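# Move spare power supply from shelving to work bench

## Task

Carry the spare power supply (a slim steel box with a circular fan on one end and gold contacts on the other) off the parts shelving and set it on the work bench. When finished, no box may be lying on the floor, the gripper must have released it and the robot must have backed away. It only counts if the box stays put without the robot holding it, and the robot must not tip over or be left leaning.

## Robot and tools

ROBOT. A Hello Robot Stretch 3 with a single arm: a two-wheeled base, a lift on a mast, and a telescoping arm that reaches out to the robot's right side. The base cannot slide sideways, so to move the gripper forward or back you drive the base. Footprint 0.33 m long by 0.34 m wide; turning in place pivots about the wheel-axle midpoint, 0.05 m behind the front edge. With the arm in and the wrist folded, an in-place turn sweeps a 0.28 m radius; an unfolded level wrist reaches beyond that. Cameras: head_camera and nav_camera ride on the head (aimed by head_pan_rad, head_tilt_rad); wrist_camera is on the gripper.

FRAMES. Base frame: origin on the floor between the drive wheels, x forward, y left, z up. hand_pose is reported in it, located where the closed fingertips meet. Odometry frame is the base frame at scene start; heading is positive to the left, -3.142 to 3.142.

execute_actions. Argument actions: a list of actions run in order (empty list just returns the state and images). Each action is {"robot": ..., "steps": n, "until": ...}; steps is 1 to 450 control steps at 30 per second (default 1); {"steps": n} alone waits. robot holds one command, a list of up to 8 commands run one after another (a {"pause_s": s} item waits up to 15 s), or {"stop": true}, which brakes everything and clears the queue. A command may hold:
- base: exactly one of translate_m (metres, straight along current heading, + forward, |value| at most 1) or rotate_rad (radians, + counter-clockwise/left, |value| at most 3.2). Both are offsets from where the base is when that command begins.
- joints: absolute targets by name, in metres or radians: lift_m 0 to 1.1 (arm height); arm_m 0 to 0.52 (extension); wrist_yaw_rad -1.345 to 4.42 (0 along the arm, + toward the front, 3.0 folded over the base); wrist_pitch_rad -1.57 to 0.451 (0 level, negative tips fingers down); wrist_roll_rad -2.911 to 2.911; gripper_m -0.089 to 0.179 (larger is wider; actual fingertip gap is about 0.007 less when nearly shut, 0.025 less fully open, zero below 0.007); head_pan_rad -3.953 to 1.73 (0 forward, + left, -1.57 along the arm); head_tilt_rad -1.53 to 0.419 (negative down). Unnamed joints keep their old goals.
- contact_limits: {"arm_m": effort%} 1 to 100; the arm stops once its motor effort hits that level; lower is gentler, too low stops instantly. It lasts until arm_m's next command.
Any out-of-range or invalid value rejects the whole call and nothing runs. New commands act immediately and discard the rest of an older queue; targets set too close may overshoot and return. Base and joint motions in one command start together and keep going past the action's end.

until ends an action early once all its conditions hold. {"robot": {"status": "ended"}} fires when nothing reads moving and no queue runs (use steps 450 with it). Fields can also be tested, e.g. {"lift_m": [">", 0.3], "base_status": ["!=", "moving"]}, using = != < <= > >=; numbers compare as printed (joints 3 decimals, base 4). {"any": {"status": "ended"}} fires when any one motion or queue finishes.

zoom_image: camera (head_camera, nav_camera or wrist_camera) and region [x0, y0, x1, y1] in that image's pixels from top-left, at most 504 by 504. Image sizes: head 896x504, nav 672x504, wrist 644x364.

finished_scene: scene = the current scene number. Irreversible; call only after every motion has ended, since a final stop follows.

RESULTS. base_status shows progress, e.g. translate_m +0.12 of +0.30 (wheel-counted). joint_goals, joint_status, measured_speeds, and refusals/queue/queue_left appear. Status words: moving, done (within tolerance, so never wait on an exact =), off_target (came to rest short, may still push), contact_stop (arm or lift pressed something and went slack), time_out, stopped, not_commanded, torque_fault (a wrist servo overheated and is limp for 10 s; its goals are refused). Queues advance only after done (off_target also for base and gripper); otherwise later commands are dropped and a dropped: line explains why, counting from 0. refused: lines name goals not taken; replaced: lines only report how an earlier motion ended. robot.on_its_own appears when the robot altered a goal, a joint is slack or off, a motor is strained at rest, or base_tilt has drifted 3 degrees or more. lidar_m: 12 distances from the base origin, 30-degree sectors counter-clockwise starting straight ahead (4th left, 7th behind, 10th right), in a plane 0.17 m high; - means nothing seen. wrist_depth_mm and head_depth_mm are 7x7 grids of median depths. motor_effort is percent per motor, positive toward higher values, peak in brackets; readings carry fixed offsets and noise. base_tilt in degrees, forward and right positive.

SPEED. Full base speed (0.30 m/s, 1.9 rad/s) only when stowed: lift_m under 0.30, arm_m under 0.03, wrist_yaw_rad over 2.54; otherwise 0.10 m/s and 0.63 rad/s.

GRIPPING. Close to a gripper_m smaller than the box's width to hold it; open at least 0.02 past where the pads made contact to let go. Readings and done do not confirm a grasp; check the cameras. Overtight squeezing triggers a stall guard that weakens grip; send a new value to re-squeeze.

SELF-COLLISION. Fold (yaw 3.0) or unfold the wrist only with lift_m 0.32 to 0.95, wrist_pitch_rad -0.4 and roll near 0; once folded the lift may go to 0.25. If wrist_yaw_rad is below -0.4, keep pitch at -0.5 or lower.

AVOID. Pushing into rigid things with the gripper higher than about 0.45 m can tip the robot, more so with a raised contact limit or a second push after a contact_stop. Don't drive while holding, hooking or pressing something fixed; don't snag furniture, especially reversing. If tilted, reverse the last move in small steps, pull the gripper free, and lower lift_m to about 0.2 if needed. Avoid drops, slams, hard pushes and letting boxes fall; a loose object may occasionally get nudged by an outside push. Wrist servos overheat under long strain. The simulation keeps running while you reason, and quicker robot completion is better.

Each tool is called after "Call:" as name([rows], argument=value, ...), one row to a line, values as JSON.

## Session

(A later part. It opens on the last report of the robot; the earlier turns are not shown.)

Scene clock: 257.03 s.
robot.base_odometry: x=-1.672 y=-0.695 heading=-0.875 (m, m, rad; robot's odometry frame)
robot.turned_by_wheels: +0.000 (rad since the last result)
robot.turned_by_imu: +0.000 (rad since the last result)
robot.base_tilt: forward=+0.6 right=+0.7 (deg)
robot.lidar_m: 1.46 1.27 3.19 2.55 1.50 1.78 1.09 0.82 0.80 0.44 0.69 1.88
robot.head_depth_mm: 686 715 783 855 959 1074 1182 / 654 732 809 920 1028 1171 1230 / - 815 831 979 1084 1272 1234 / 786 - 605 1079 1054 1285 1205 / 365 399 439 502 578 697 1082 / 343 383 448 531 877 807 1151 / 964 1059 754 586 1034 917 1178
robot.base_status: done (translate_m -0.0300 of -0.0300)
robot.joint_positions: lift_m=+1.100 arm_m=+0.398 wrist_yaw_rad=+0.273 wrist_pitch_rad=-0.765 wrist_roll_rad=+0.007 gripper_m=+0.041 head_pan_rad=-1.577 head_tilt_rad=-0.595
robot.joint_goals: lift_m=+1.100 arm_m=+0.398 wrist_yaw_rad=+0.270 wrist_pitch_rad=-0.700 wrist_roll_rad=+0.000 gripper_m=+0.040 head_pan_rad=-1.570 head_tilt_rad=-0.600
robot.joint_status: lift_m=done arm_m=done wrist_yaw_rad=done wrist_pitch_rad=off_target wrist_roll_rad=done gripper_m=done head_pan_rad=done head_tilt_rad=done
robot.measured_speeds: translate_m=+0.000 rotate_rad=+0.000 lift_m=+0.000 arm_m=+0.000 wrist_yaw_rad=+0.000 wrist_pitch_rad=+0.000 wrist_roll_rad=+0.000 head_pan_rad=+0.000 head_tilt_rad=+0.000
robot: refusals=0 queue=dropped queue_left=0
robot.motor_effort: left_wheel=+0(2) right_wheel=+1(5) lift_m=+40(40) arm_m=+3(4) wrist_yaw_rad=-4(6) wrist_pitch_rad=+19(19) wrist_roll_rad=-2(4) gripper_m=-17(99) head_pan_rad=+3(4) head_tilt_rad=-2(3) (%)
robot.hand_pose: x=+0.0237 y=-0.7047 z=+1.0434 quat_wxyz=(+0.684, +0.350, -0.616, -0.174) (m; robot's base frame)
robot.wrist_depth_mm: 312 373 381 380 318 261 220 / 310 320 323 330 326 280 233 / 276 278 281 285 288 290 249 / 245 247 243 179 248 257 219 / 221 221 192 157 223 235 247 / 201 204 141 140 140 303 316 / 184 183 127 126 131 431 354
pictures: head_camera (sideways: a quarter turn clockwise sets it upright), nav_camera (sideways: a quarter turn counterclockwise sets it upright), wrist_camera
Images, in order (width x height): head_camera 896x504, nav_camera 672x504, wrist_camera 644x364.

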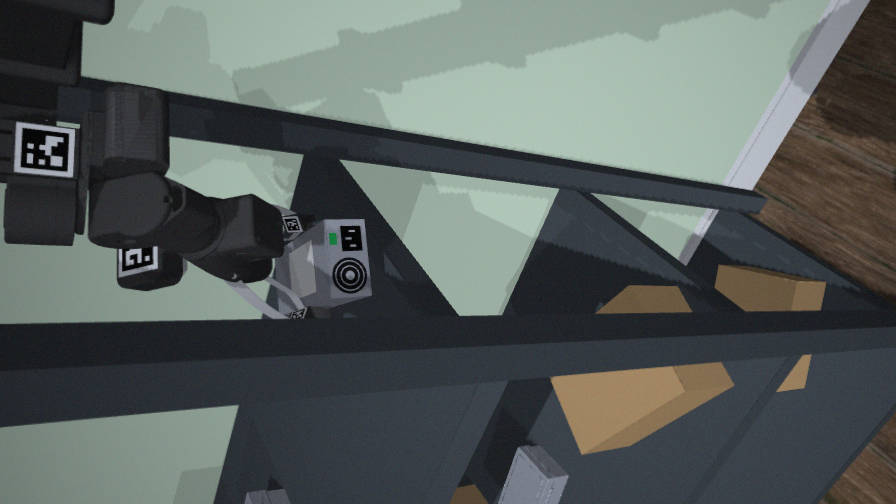

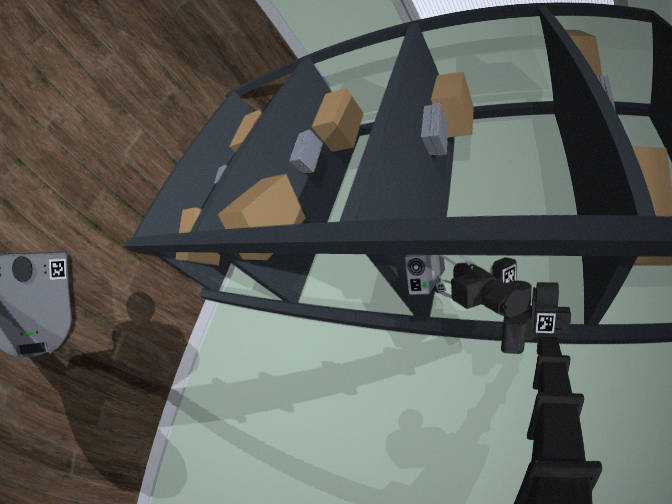

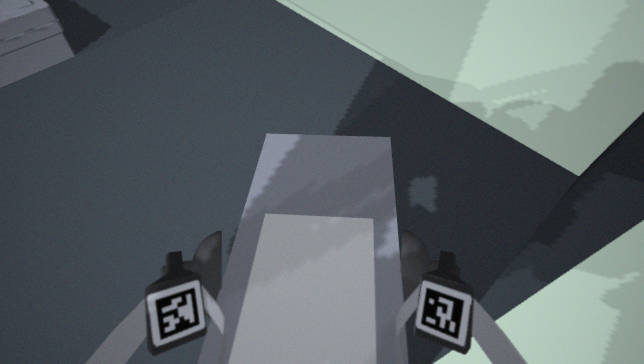

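Call:
execute_actions([
  {"robot":{"joints":{"wrist_yaw_rad":0.0,"arm_m":0.36},"base":{"translate_m":-0.04}},"steps":450,"until":{"robot":{"status":"ended"}}},
  {"robot":{"joints":{"arm_m":0.25}},"steps":450,"until":{"robot":{"status":"ended"}}},
])

Scene clock: 276.50 s.
robot.base_odometry: x=-1.697 y=-0.665 heading=-0.875 (m, m, rad; robot's odometry frame)
robot.turned_by_wheels: +0.000 (rad since the last result)
robot.turned_by_imu: +0.000 (rad since the last result)
robot.base_tilt: forward=+0.6 right=+0.5 (deg)
robot.lidar_m: 1.49 1.31 3.86 2.49 1.47 1.84 1.06 0.80 0.78 0.45 0.46 1.92
robot.head_depth_mm: 658 688 761 834 928 1048 1166 / - - 807 897 1003 1143 1214 / - - 790 920 1061 1237 1233 / 774 857 735 491 1082 1316 1225 / 813 902 776 1127 1047 889 1130 / 373 396 433 488 560 699 1078 / 341 392 673 558 999 865 1169
robot.base_status: done (translate_m -0.0400 of -0.0400)
robot.joint_positions: lift_m=+1.100 arm_m=+0.250 wrist_yaw_rad=+0.001 wrist_pitch_rad=-0.764 wrist_roll_rad=+0.006 gripper_m=+0.041 head_pan_rad=-1.577 head_tilt_rad=-0.595
robot.joint_goals: lift_m=+1.100 arm_m=+0.250 wrist_yaw_rad=+0.000 wrist_pitch_rad=-0.700 wrist_roll_rad=+0.000 gripper_m=+0.040 head_pan_rad=-1.570 head_tilt_rad=-0.600
robot.joint_status: lift_m=done arm_m=done wrist_yaw_rad=done wrist_pitch_rad=off_target wrist_roll_rad=done gripper_m=done head_pan_rad=done head_tilt_rad=done
robot.measured_speeds: translate_m=+0.000 rotate_rad=+0.000 lift_m=+0.000 arm_m=+0.000 wrist_yaw_rad=+0.000 wrist_pitch_rad=+0.000 wrist_roll_rad=+0.000 head_pan_rad=+0.000 head_tilt_rad=+0.000
robot: refusals=0 queue=done queue_left=0
robot.motor_effort: left_wheel=+0(4) right_wheel=+1(6) lift_m=+40(40) arm_m=-2(4) wrist_yaw_rad=-1(7) wrist_pitch_rad=+18(19) wrist_roll_rad=-2(3) gripper_m=-16(16) head_pan_rad=+4(2) head_tilt_rad=-2(1) (%)
robot.hand_pose: x=-0.0213 y=-0.5636 z=+1.0436 quat_wxyz=(+0.655, +0.263, -0.657, -0.264) (m; robot's base frame)
robot.wrist_depth_mm: 373 379 380 389 342 326 290 / 319 322 325 340 385 356 315 / 278 281 284 295 435 398 343 / 247 249 247 180 506 449 379 / 221 224 194 157 571 510 424 / 202 204 141 140 139 596 485 / 184 344 127 126 131 669 552
pictures: head_camera (sideways: a quarter turn clockwise sets it upright), nav_camera (sideways: a quarter turn counterclockwise sets it upright), wrist_camera
Images, in order (width x height): head_camera 896x504, nav_camera 672x504, wrist_camera 644x364.

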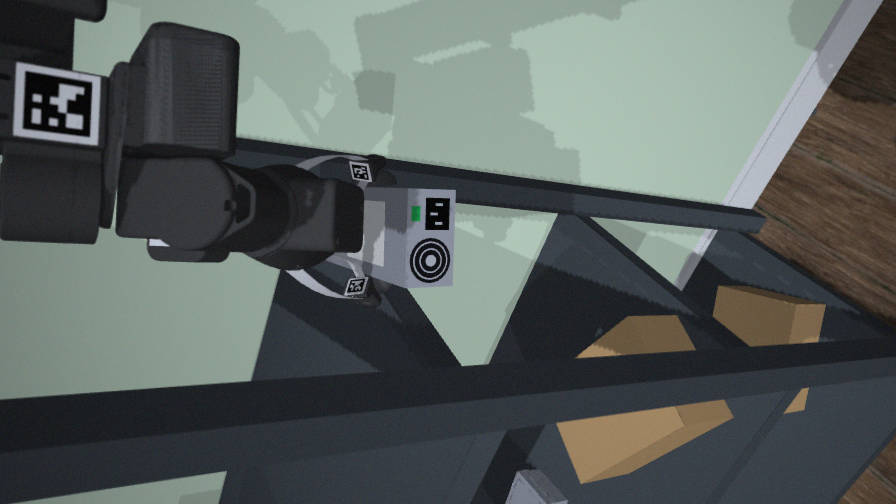

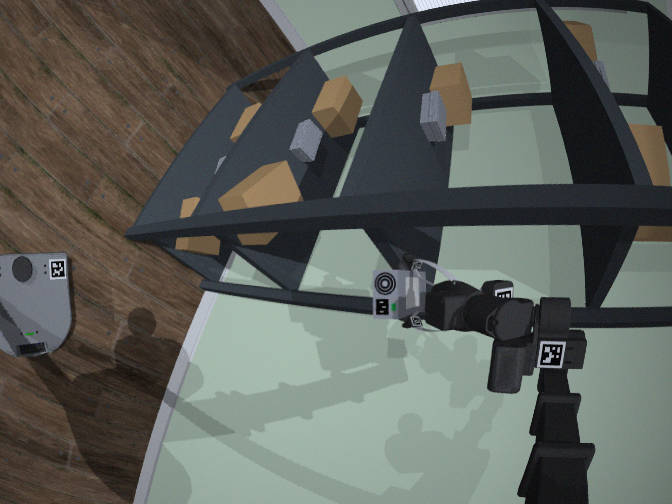

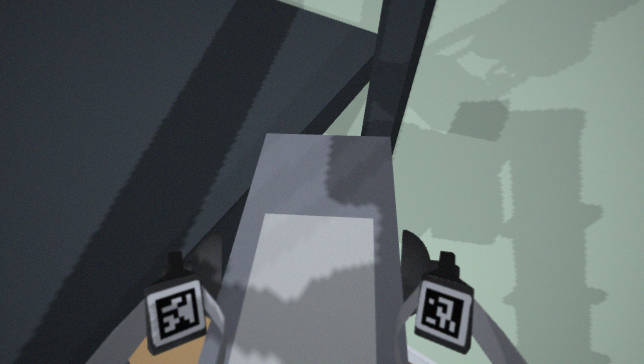

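Call:
execute_actions([
  {"robot":{"joints":{"arm_m":0.0}},"steps":450,"until":{"robot":{"status":"ended"}}},
  {"robot":[{"base":{"rotate_rad":-2.17},"joints":{"head_pan_rad":-3.14,"head_tilt_rad":-0.5}},{"base":{"translate_m":-1.0}},{"base":{"translate_m":-0.7},"joints":{"lift_m":0.95}}],"steps":450,"until":{"robot":{"status":"ended"}}},
  {"steps":450,"until":{"robot":{"status":"ended"}}},
])

Scene clock: 320.30 s.
robot.base_odometry: x=-0.005 y=-0.501 heading=-3.045 (m, m, rad; robot's odometry frame)
robot.turned_by_wheels: -2.170 (rad since the last result)
robot.turned_by_imu: -2.222 (rad since the last result)
robot.base_tilt: forward=+0.6 right=+0.6 (deg)
robot.lidar_m: 2.03 2.20 0.66 0.63 0.65 1.95 1.52 2.33 2.01 1.91 1.73 2.60
robot.head_depth_mm: 1925 2128 1816 2517 - - - / 1933 2118 1767 2507 - - - / 1929 2089 1766 2456 - - - / 1915 2090 1744 2431 2104 1515 1362 / 1908 2074 1717 2401 1888 1556 - / 1905 2064 2260 2431 1949 1550 - / 1908 2078 2279 2452 1921 1537 -
robot.base_status: done (translate_m -0.7000 of -0.7000)
robot.joint_positions: lift_m=+0.950 arm_m=+0.003 wrist_yaw_rad=+0.001 wrist_pitch_rad=-0.764 wrist_roll_rad=+0.005 gripper_m=+0.041 head_pan_rad=-3.133 head_tilt_rad=-0.507
robot.joint_goals: lift_m=+0.950 arm_m=+0.000 wrist_yaw_rad=+0.000 wrist_pitch_rad=-0.700 wrist_roll_rad=+0.000 gripper_m=+0.040 head_pan_rad=-3.140 head_tilt_rad=-0.500
robot.joint_status: lift_m=done arm_m=done wrist_yaw_rad=done wrist_pitch_rad=off_target wrist_roll_rad=done gripper_m=done head_pan_rad=done head_tilt_rad=done
robot.measured_speeds: translate_m=+0.000 rotate_rad=+0.000 lift_m=+0.000 arm_m=+0.000 wrist_yaw_rad=+0.000 wrist_pitch_rad=+0.000 wrist_roll_rad=+0.000 head_pan_rad=+0.000 head_tilt_rad=+0.000
robot: refusals=0 queue=done queue_left=0
robot.motor_effort: left_wheel=+1(5) right_wheel=-1(6) lift_m=+31(40) arm_m=-3(2) wrist_yaw_rad=-1(3) wrist_pitch_rad=+18(18) wrist_roll_rad=-2(2) gripper_m=-17(17) head_pan_rad=-4(43) head_tilt_rad=+4(14) (%)
robot.hand_pose: x=-0.0213 y=-0.3166 z=+0.8940 quat_wxyz=(+0.655, +0.263, -0.657, -0.264) (m; robot's base frame)
robot.wrist_depth_mm: - - - - - - - / - - - - - - - / - - - - - - - / - - - 180 - - - / - - - 157 - - - / - - 141 140 140 - - / 982 977 128 127 131 980 -
pictures: head_camera (sideways: a quarter turn clockwise sets it upright), nav_camera (sideways: a quarter turn counterclockwise sets it upright), wrist_camera
Images, in order (width x height): head_camera 896x504, nav_camera 672x504, wrist_camera 644x364.

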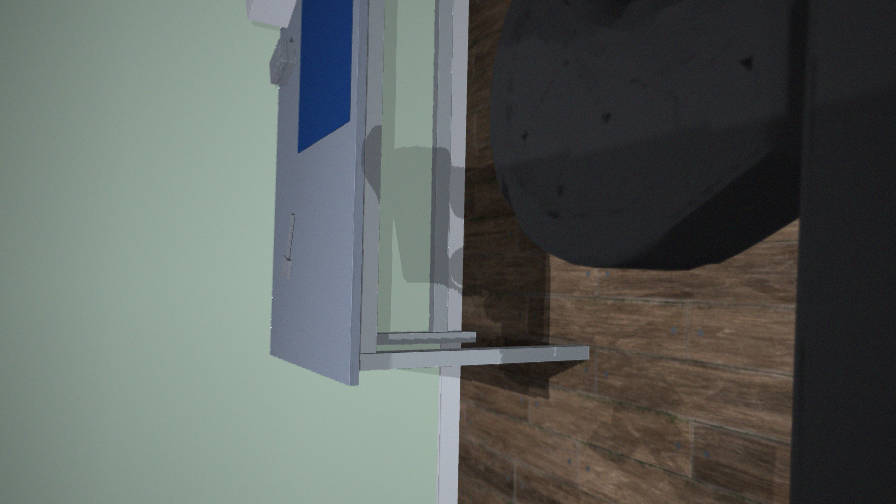

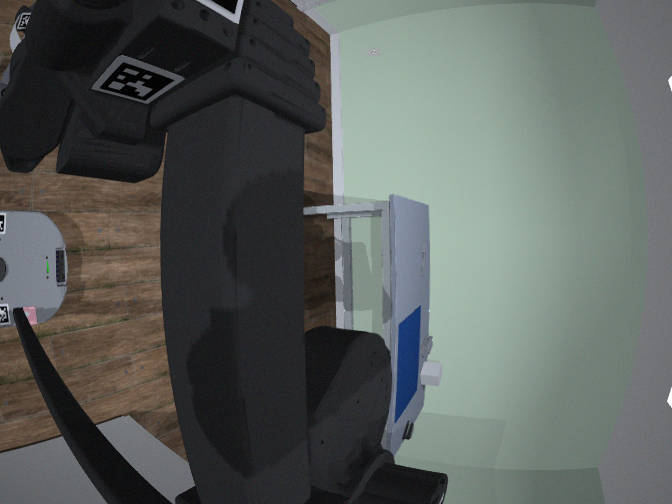

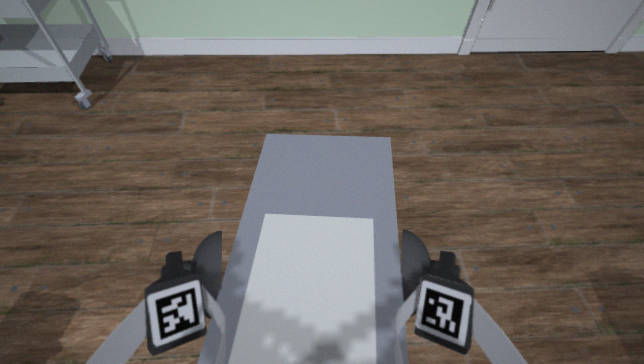

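Call:
execute_actions([
  {"robot":[{"base":{"translate_m":-1.0}},{"base":{"rotate_rad":-1.45},"joints":{"head_pan_rad":-1.57,"head_tilt_rad":-0.8}},{"base":{"translate_m":-0.3},"joints":{"arm_m":0.40,"lift_m":0.89}}],"steps":450,"until":{"robot":{"status":"ended"}}},
  {"steps":450,"until":{"robot":{"status":"ended"}}},
])

Scene clock: 348.03 s.
robot.base_odometry: x=+1.055 y=-0.697 heading=+1.788 (m, m, rad; robot's odometry frame)
robot.turned_by_wheels: -1.450 (rad since the last result)
robot.turned_by_imu: -1.484 (rad since the last result)
robot.base_tilt: forward=+0.6 right=+0.6 (deg)
robot.lidar_m: 2.23 2.40 2.83 0.88 0.74 0.90 1.50 1.00 1.17 1.14 0.71 1.90
robot.head_depth_mm: 1048 1143 1027 - - 1296 1140 / 1055 1142 888 728 1466 1317 1149 / 1066 - 867 742 1458 1303 1139 / 1070 1171 751 722 1481 1301 1138 / 1084 1168 918 738 1478 1298 1137 / 1092 1179 908 730 1464 1287 1128 / 1095 1179 900 727 1453 1282 1136
robot.base_status: done (translate_m -0.3000 of -0.3000)
robot.joint_positions: lift_m=+0.890 arm_m=+0.400 wrist_yaw_rad=+0.001 wrist_pitch_rad=-0.764 wrist_roll_rad=+0.005 gripper_m=+0.041 head_pan_rad=-1.577 head_tilt_rad=-0.790
robot.joint_goals: lift_m=+0.890 arm_m=+0.400 wrist_yaw_rad=+0.000 wrist_pitch_rad=-0.700 wrist_roll_rad=+0.000 gripper_m=+0.040 head_pan_rad=-1.570 head_tilt_rad=-0.800
robot.joint_status: lift_m=done arm_m=done wrist_yaw_rad=done wrist_pitch_rad=off_target wrist_roll_rad=done gripper_m=done head_pan_rad=done head_tilt_rad=done
robot.measured_speeds: translate_m=+0.000 rotate_rad=+0.000 lift_m=+0.000 arm_m=+0.000 wrist_yaw_rad=+0.000 wrist_pitch_rad=+0.000 wrist_roll_rad=+0.000 head_pan_rad=+0.000 head_tilt_rad=+0.000
robot: refusals=0 queue=done queue_left=0
robot.motor_effort: left_wheel=+2(6) right_wheel=-1(6) lift_m=+31(33) arm_m=+3(8) wrist_yaw_rad=-3(2) wrist_pitch_rad=+18(19) wrist_roll_rad=-2(2) gripper_m=-16(17) head_pan_rad=+3(41) head_tilt_rad=-4(31) (%)
robot.hand_pose: x=-0.0214 y=-0.7131 z=+0.8340 quat_wxyz=(+0.655, +0.263, -0.657, -0.264) (m; robot's base frame)
robot.wrist_depth_mm: 388 394 418 426 432 437 425 / 348 350 356 361 364 371 375 / 302 306 307 313 314 317 321 / 268 268 267 180 271 280 283 / 242 244 202 157 245 250 252 / 220 224 141 140 139 227 228 / 201 201 127 126 131 206 207
pictures: head_camera (sideways: a quarter turn clockwise sets it upright), nav_camera (sideways: a quarter turn counterclockwise sets it upright), wrist_camera
Images, in order (width x height): head_camera 896x504, nav_camera 672x504, wrist_camera 644x364.

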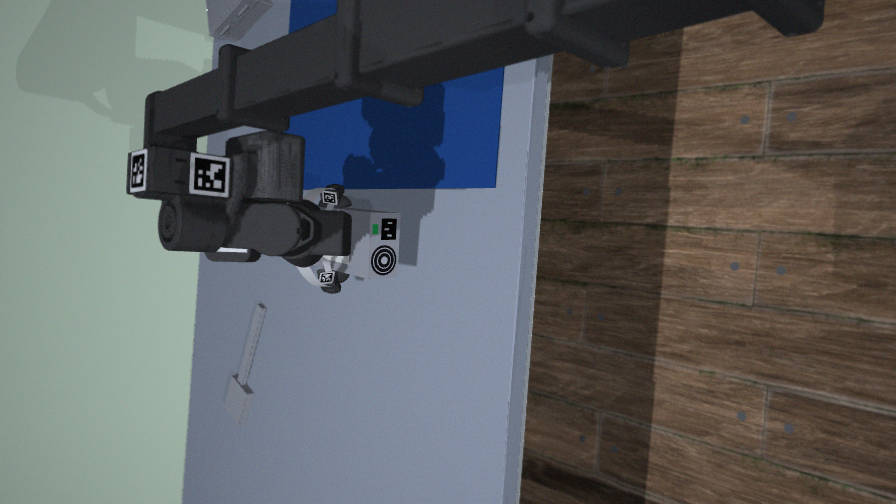

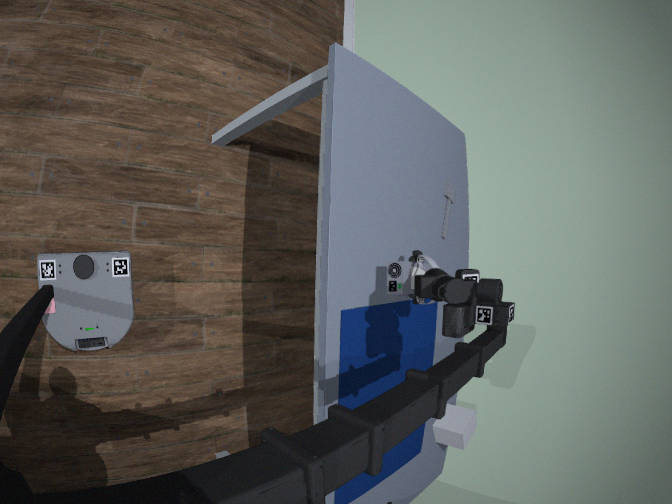

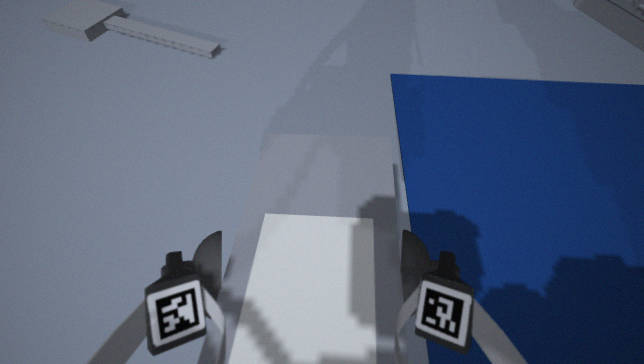

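Call:
execute_actions([
  {"robot":{"base":{"translate_m":-0.15},"joints":{"lift_m":0.86}},"steps":300,"until":{"robot":{"status":"ended"}}},
  {"robot":{"joints":{"lift_m":0.84}},"steps":200,"until":{"robot":{"status":"ended"}}},
  {"robot":{"joints":{"gripper_m":0.13}},"steps":200,"until":{"robot":{"status":"ended"}}},
  {"robot":{"joints":{"lift_m":0.95}},"steps":200,"until":{"robot":{"status":"ended"}}},
  {"robot":{"joints":{"arm_m":0.0}},"steps":300,"until":{"robot":{"status":"ended"}}},
])

Scene clock: 379.00 s.
robot.base_odometry: x=+1.087 y=-0.844 heading=+1.788 (m, m, rad; robot's odometry frame)
robot.turned_by_wheels: +0.000 (rad since the last result)
robot.turned_by_imu: +0.000 (rad since the last result)
robot.base_tilt: forward=+0.6 right=+0.6 (deg)
robot.lidar_m: 2.39 2.55 3.06 0.61 0.63 0.91 1.35 0.87 1.16 1.14 1.20 0.82
robot.head_depth_mm: 1039 1153 943 816 - - - / 1046 1129 933 771 - - 1112 / 1054 1155 930 765 - - 1098 / 1061 1171 892 747 - - 1119 / 1078 1170 921 737 1441 1291 1140 / 1085 1162 911 733 1464 1293 1135 / 1092 1167 905 727 1457 1286 1125
robot.base_status: done (translate_m -0.1500 of -0.1500)
robot.joint_positions: lift_m=+0.950 arm_m=+0.003 wrist_yaw_rad=-0.002 wrist_pitch_rad=-0.717 wrist_roll_rad=+0.005 gripper_m=+0.130 head_pan_rad=-1.577 head_tilt_rad=-0.790
robot.joint_goals: lift_m=+0.950 arm_m=+0.000 wrist_yaw_rad=+0.000 wrist_pitch_rad=-0.700 wrist_roll_rad=+0.000 gripper_m=+0.130 head_pan_rad=-1.570 head_tilt_rad=-0.800
robot.joint_status: lift_m=done arm_m=done wrist_yaw_rad=done wrist_pitch_rad=off_target wrist_roll_rad=done gripper_m=done head_pan_rad=done head_tilt_rad=done
robot.measured_speeds: translate_m=+0.000 rotate_rad=+0.000 lift_m=+0.000 arm_m=+0.000 wrist_yaw_rad=+0.000 wrist_pitch_rad=+0.000 wrist_roll_rad=+0.000 head_pan_rad=+0.000 head_tilt_rad=+0.000
robot: refusals=0 queue=done queue_left=0
robot.motor_effort: left_wheel=+1(1) right_wheel=+0(6) lift_m=+33(34) arm_m=-3(3) wrist_yaw_rad=+1(4) wrist_pitch_rad=+5(18) wrist_roll_rad=-2(5) gripper_m=+0(89) head_pan_rad=+3(3) head_tilt_rad=-4(5) (%)
robot.hand_pose: x=-0.0219 y=-0.3256 z=+0.9020 quat_wxyz=(+0.661, +0.247, -0.664, -0.250) (m; robot's base frame)
robot.wrist_depth_mm: 588 592 600 594 630 627 645 / 495 495 505 446 512 517 521 / 417 422 424 433 438 441 446 / 368 369 373 380 379 380 387 / - - - - - - 372 / - - - - - - - / 944 974 - 985 - - 928
pictures: head_camera (sideways: a quarter turn clockwise sets it upright), nav_camera (sideways: a quarter turn counterclockwise sets it upright), wrist_camera
replaced: robot.lift_m: its motion had ended contact_stop
Images, in order (width x height): head_camera 896x504, nav_camera 672x504, wrist_camera 644x364.

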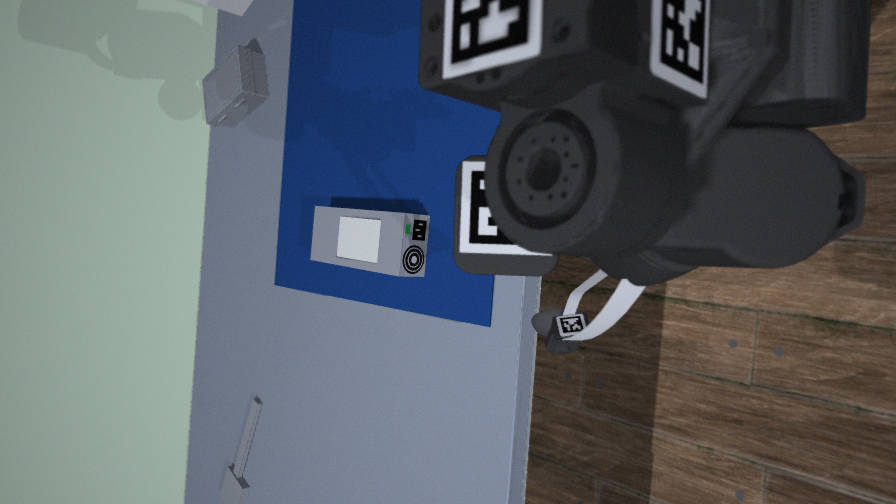

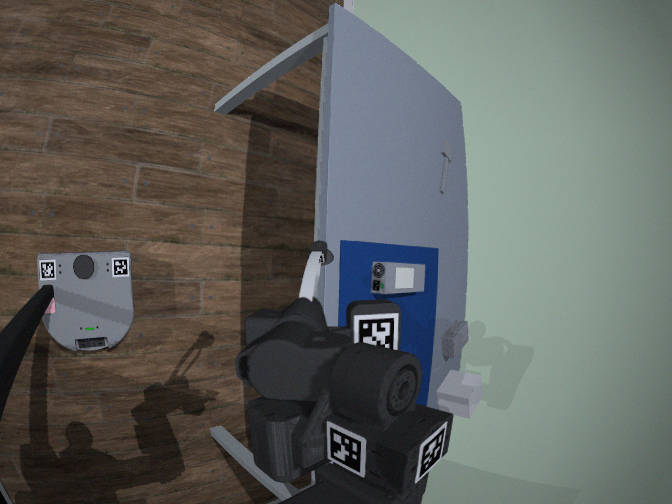

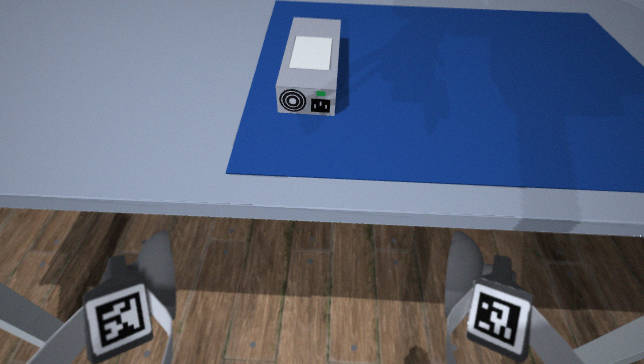

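Call:
finished_scene(scene=2)

The scene is finished: the task was done.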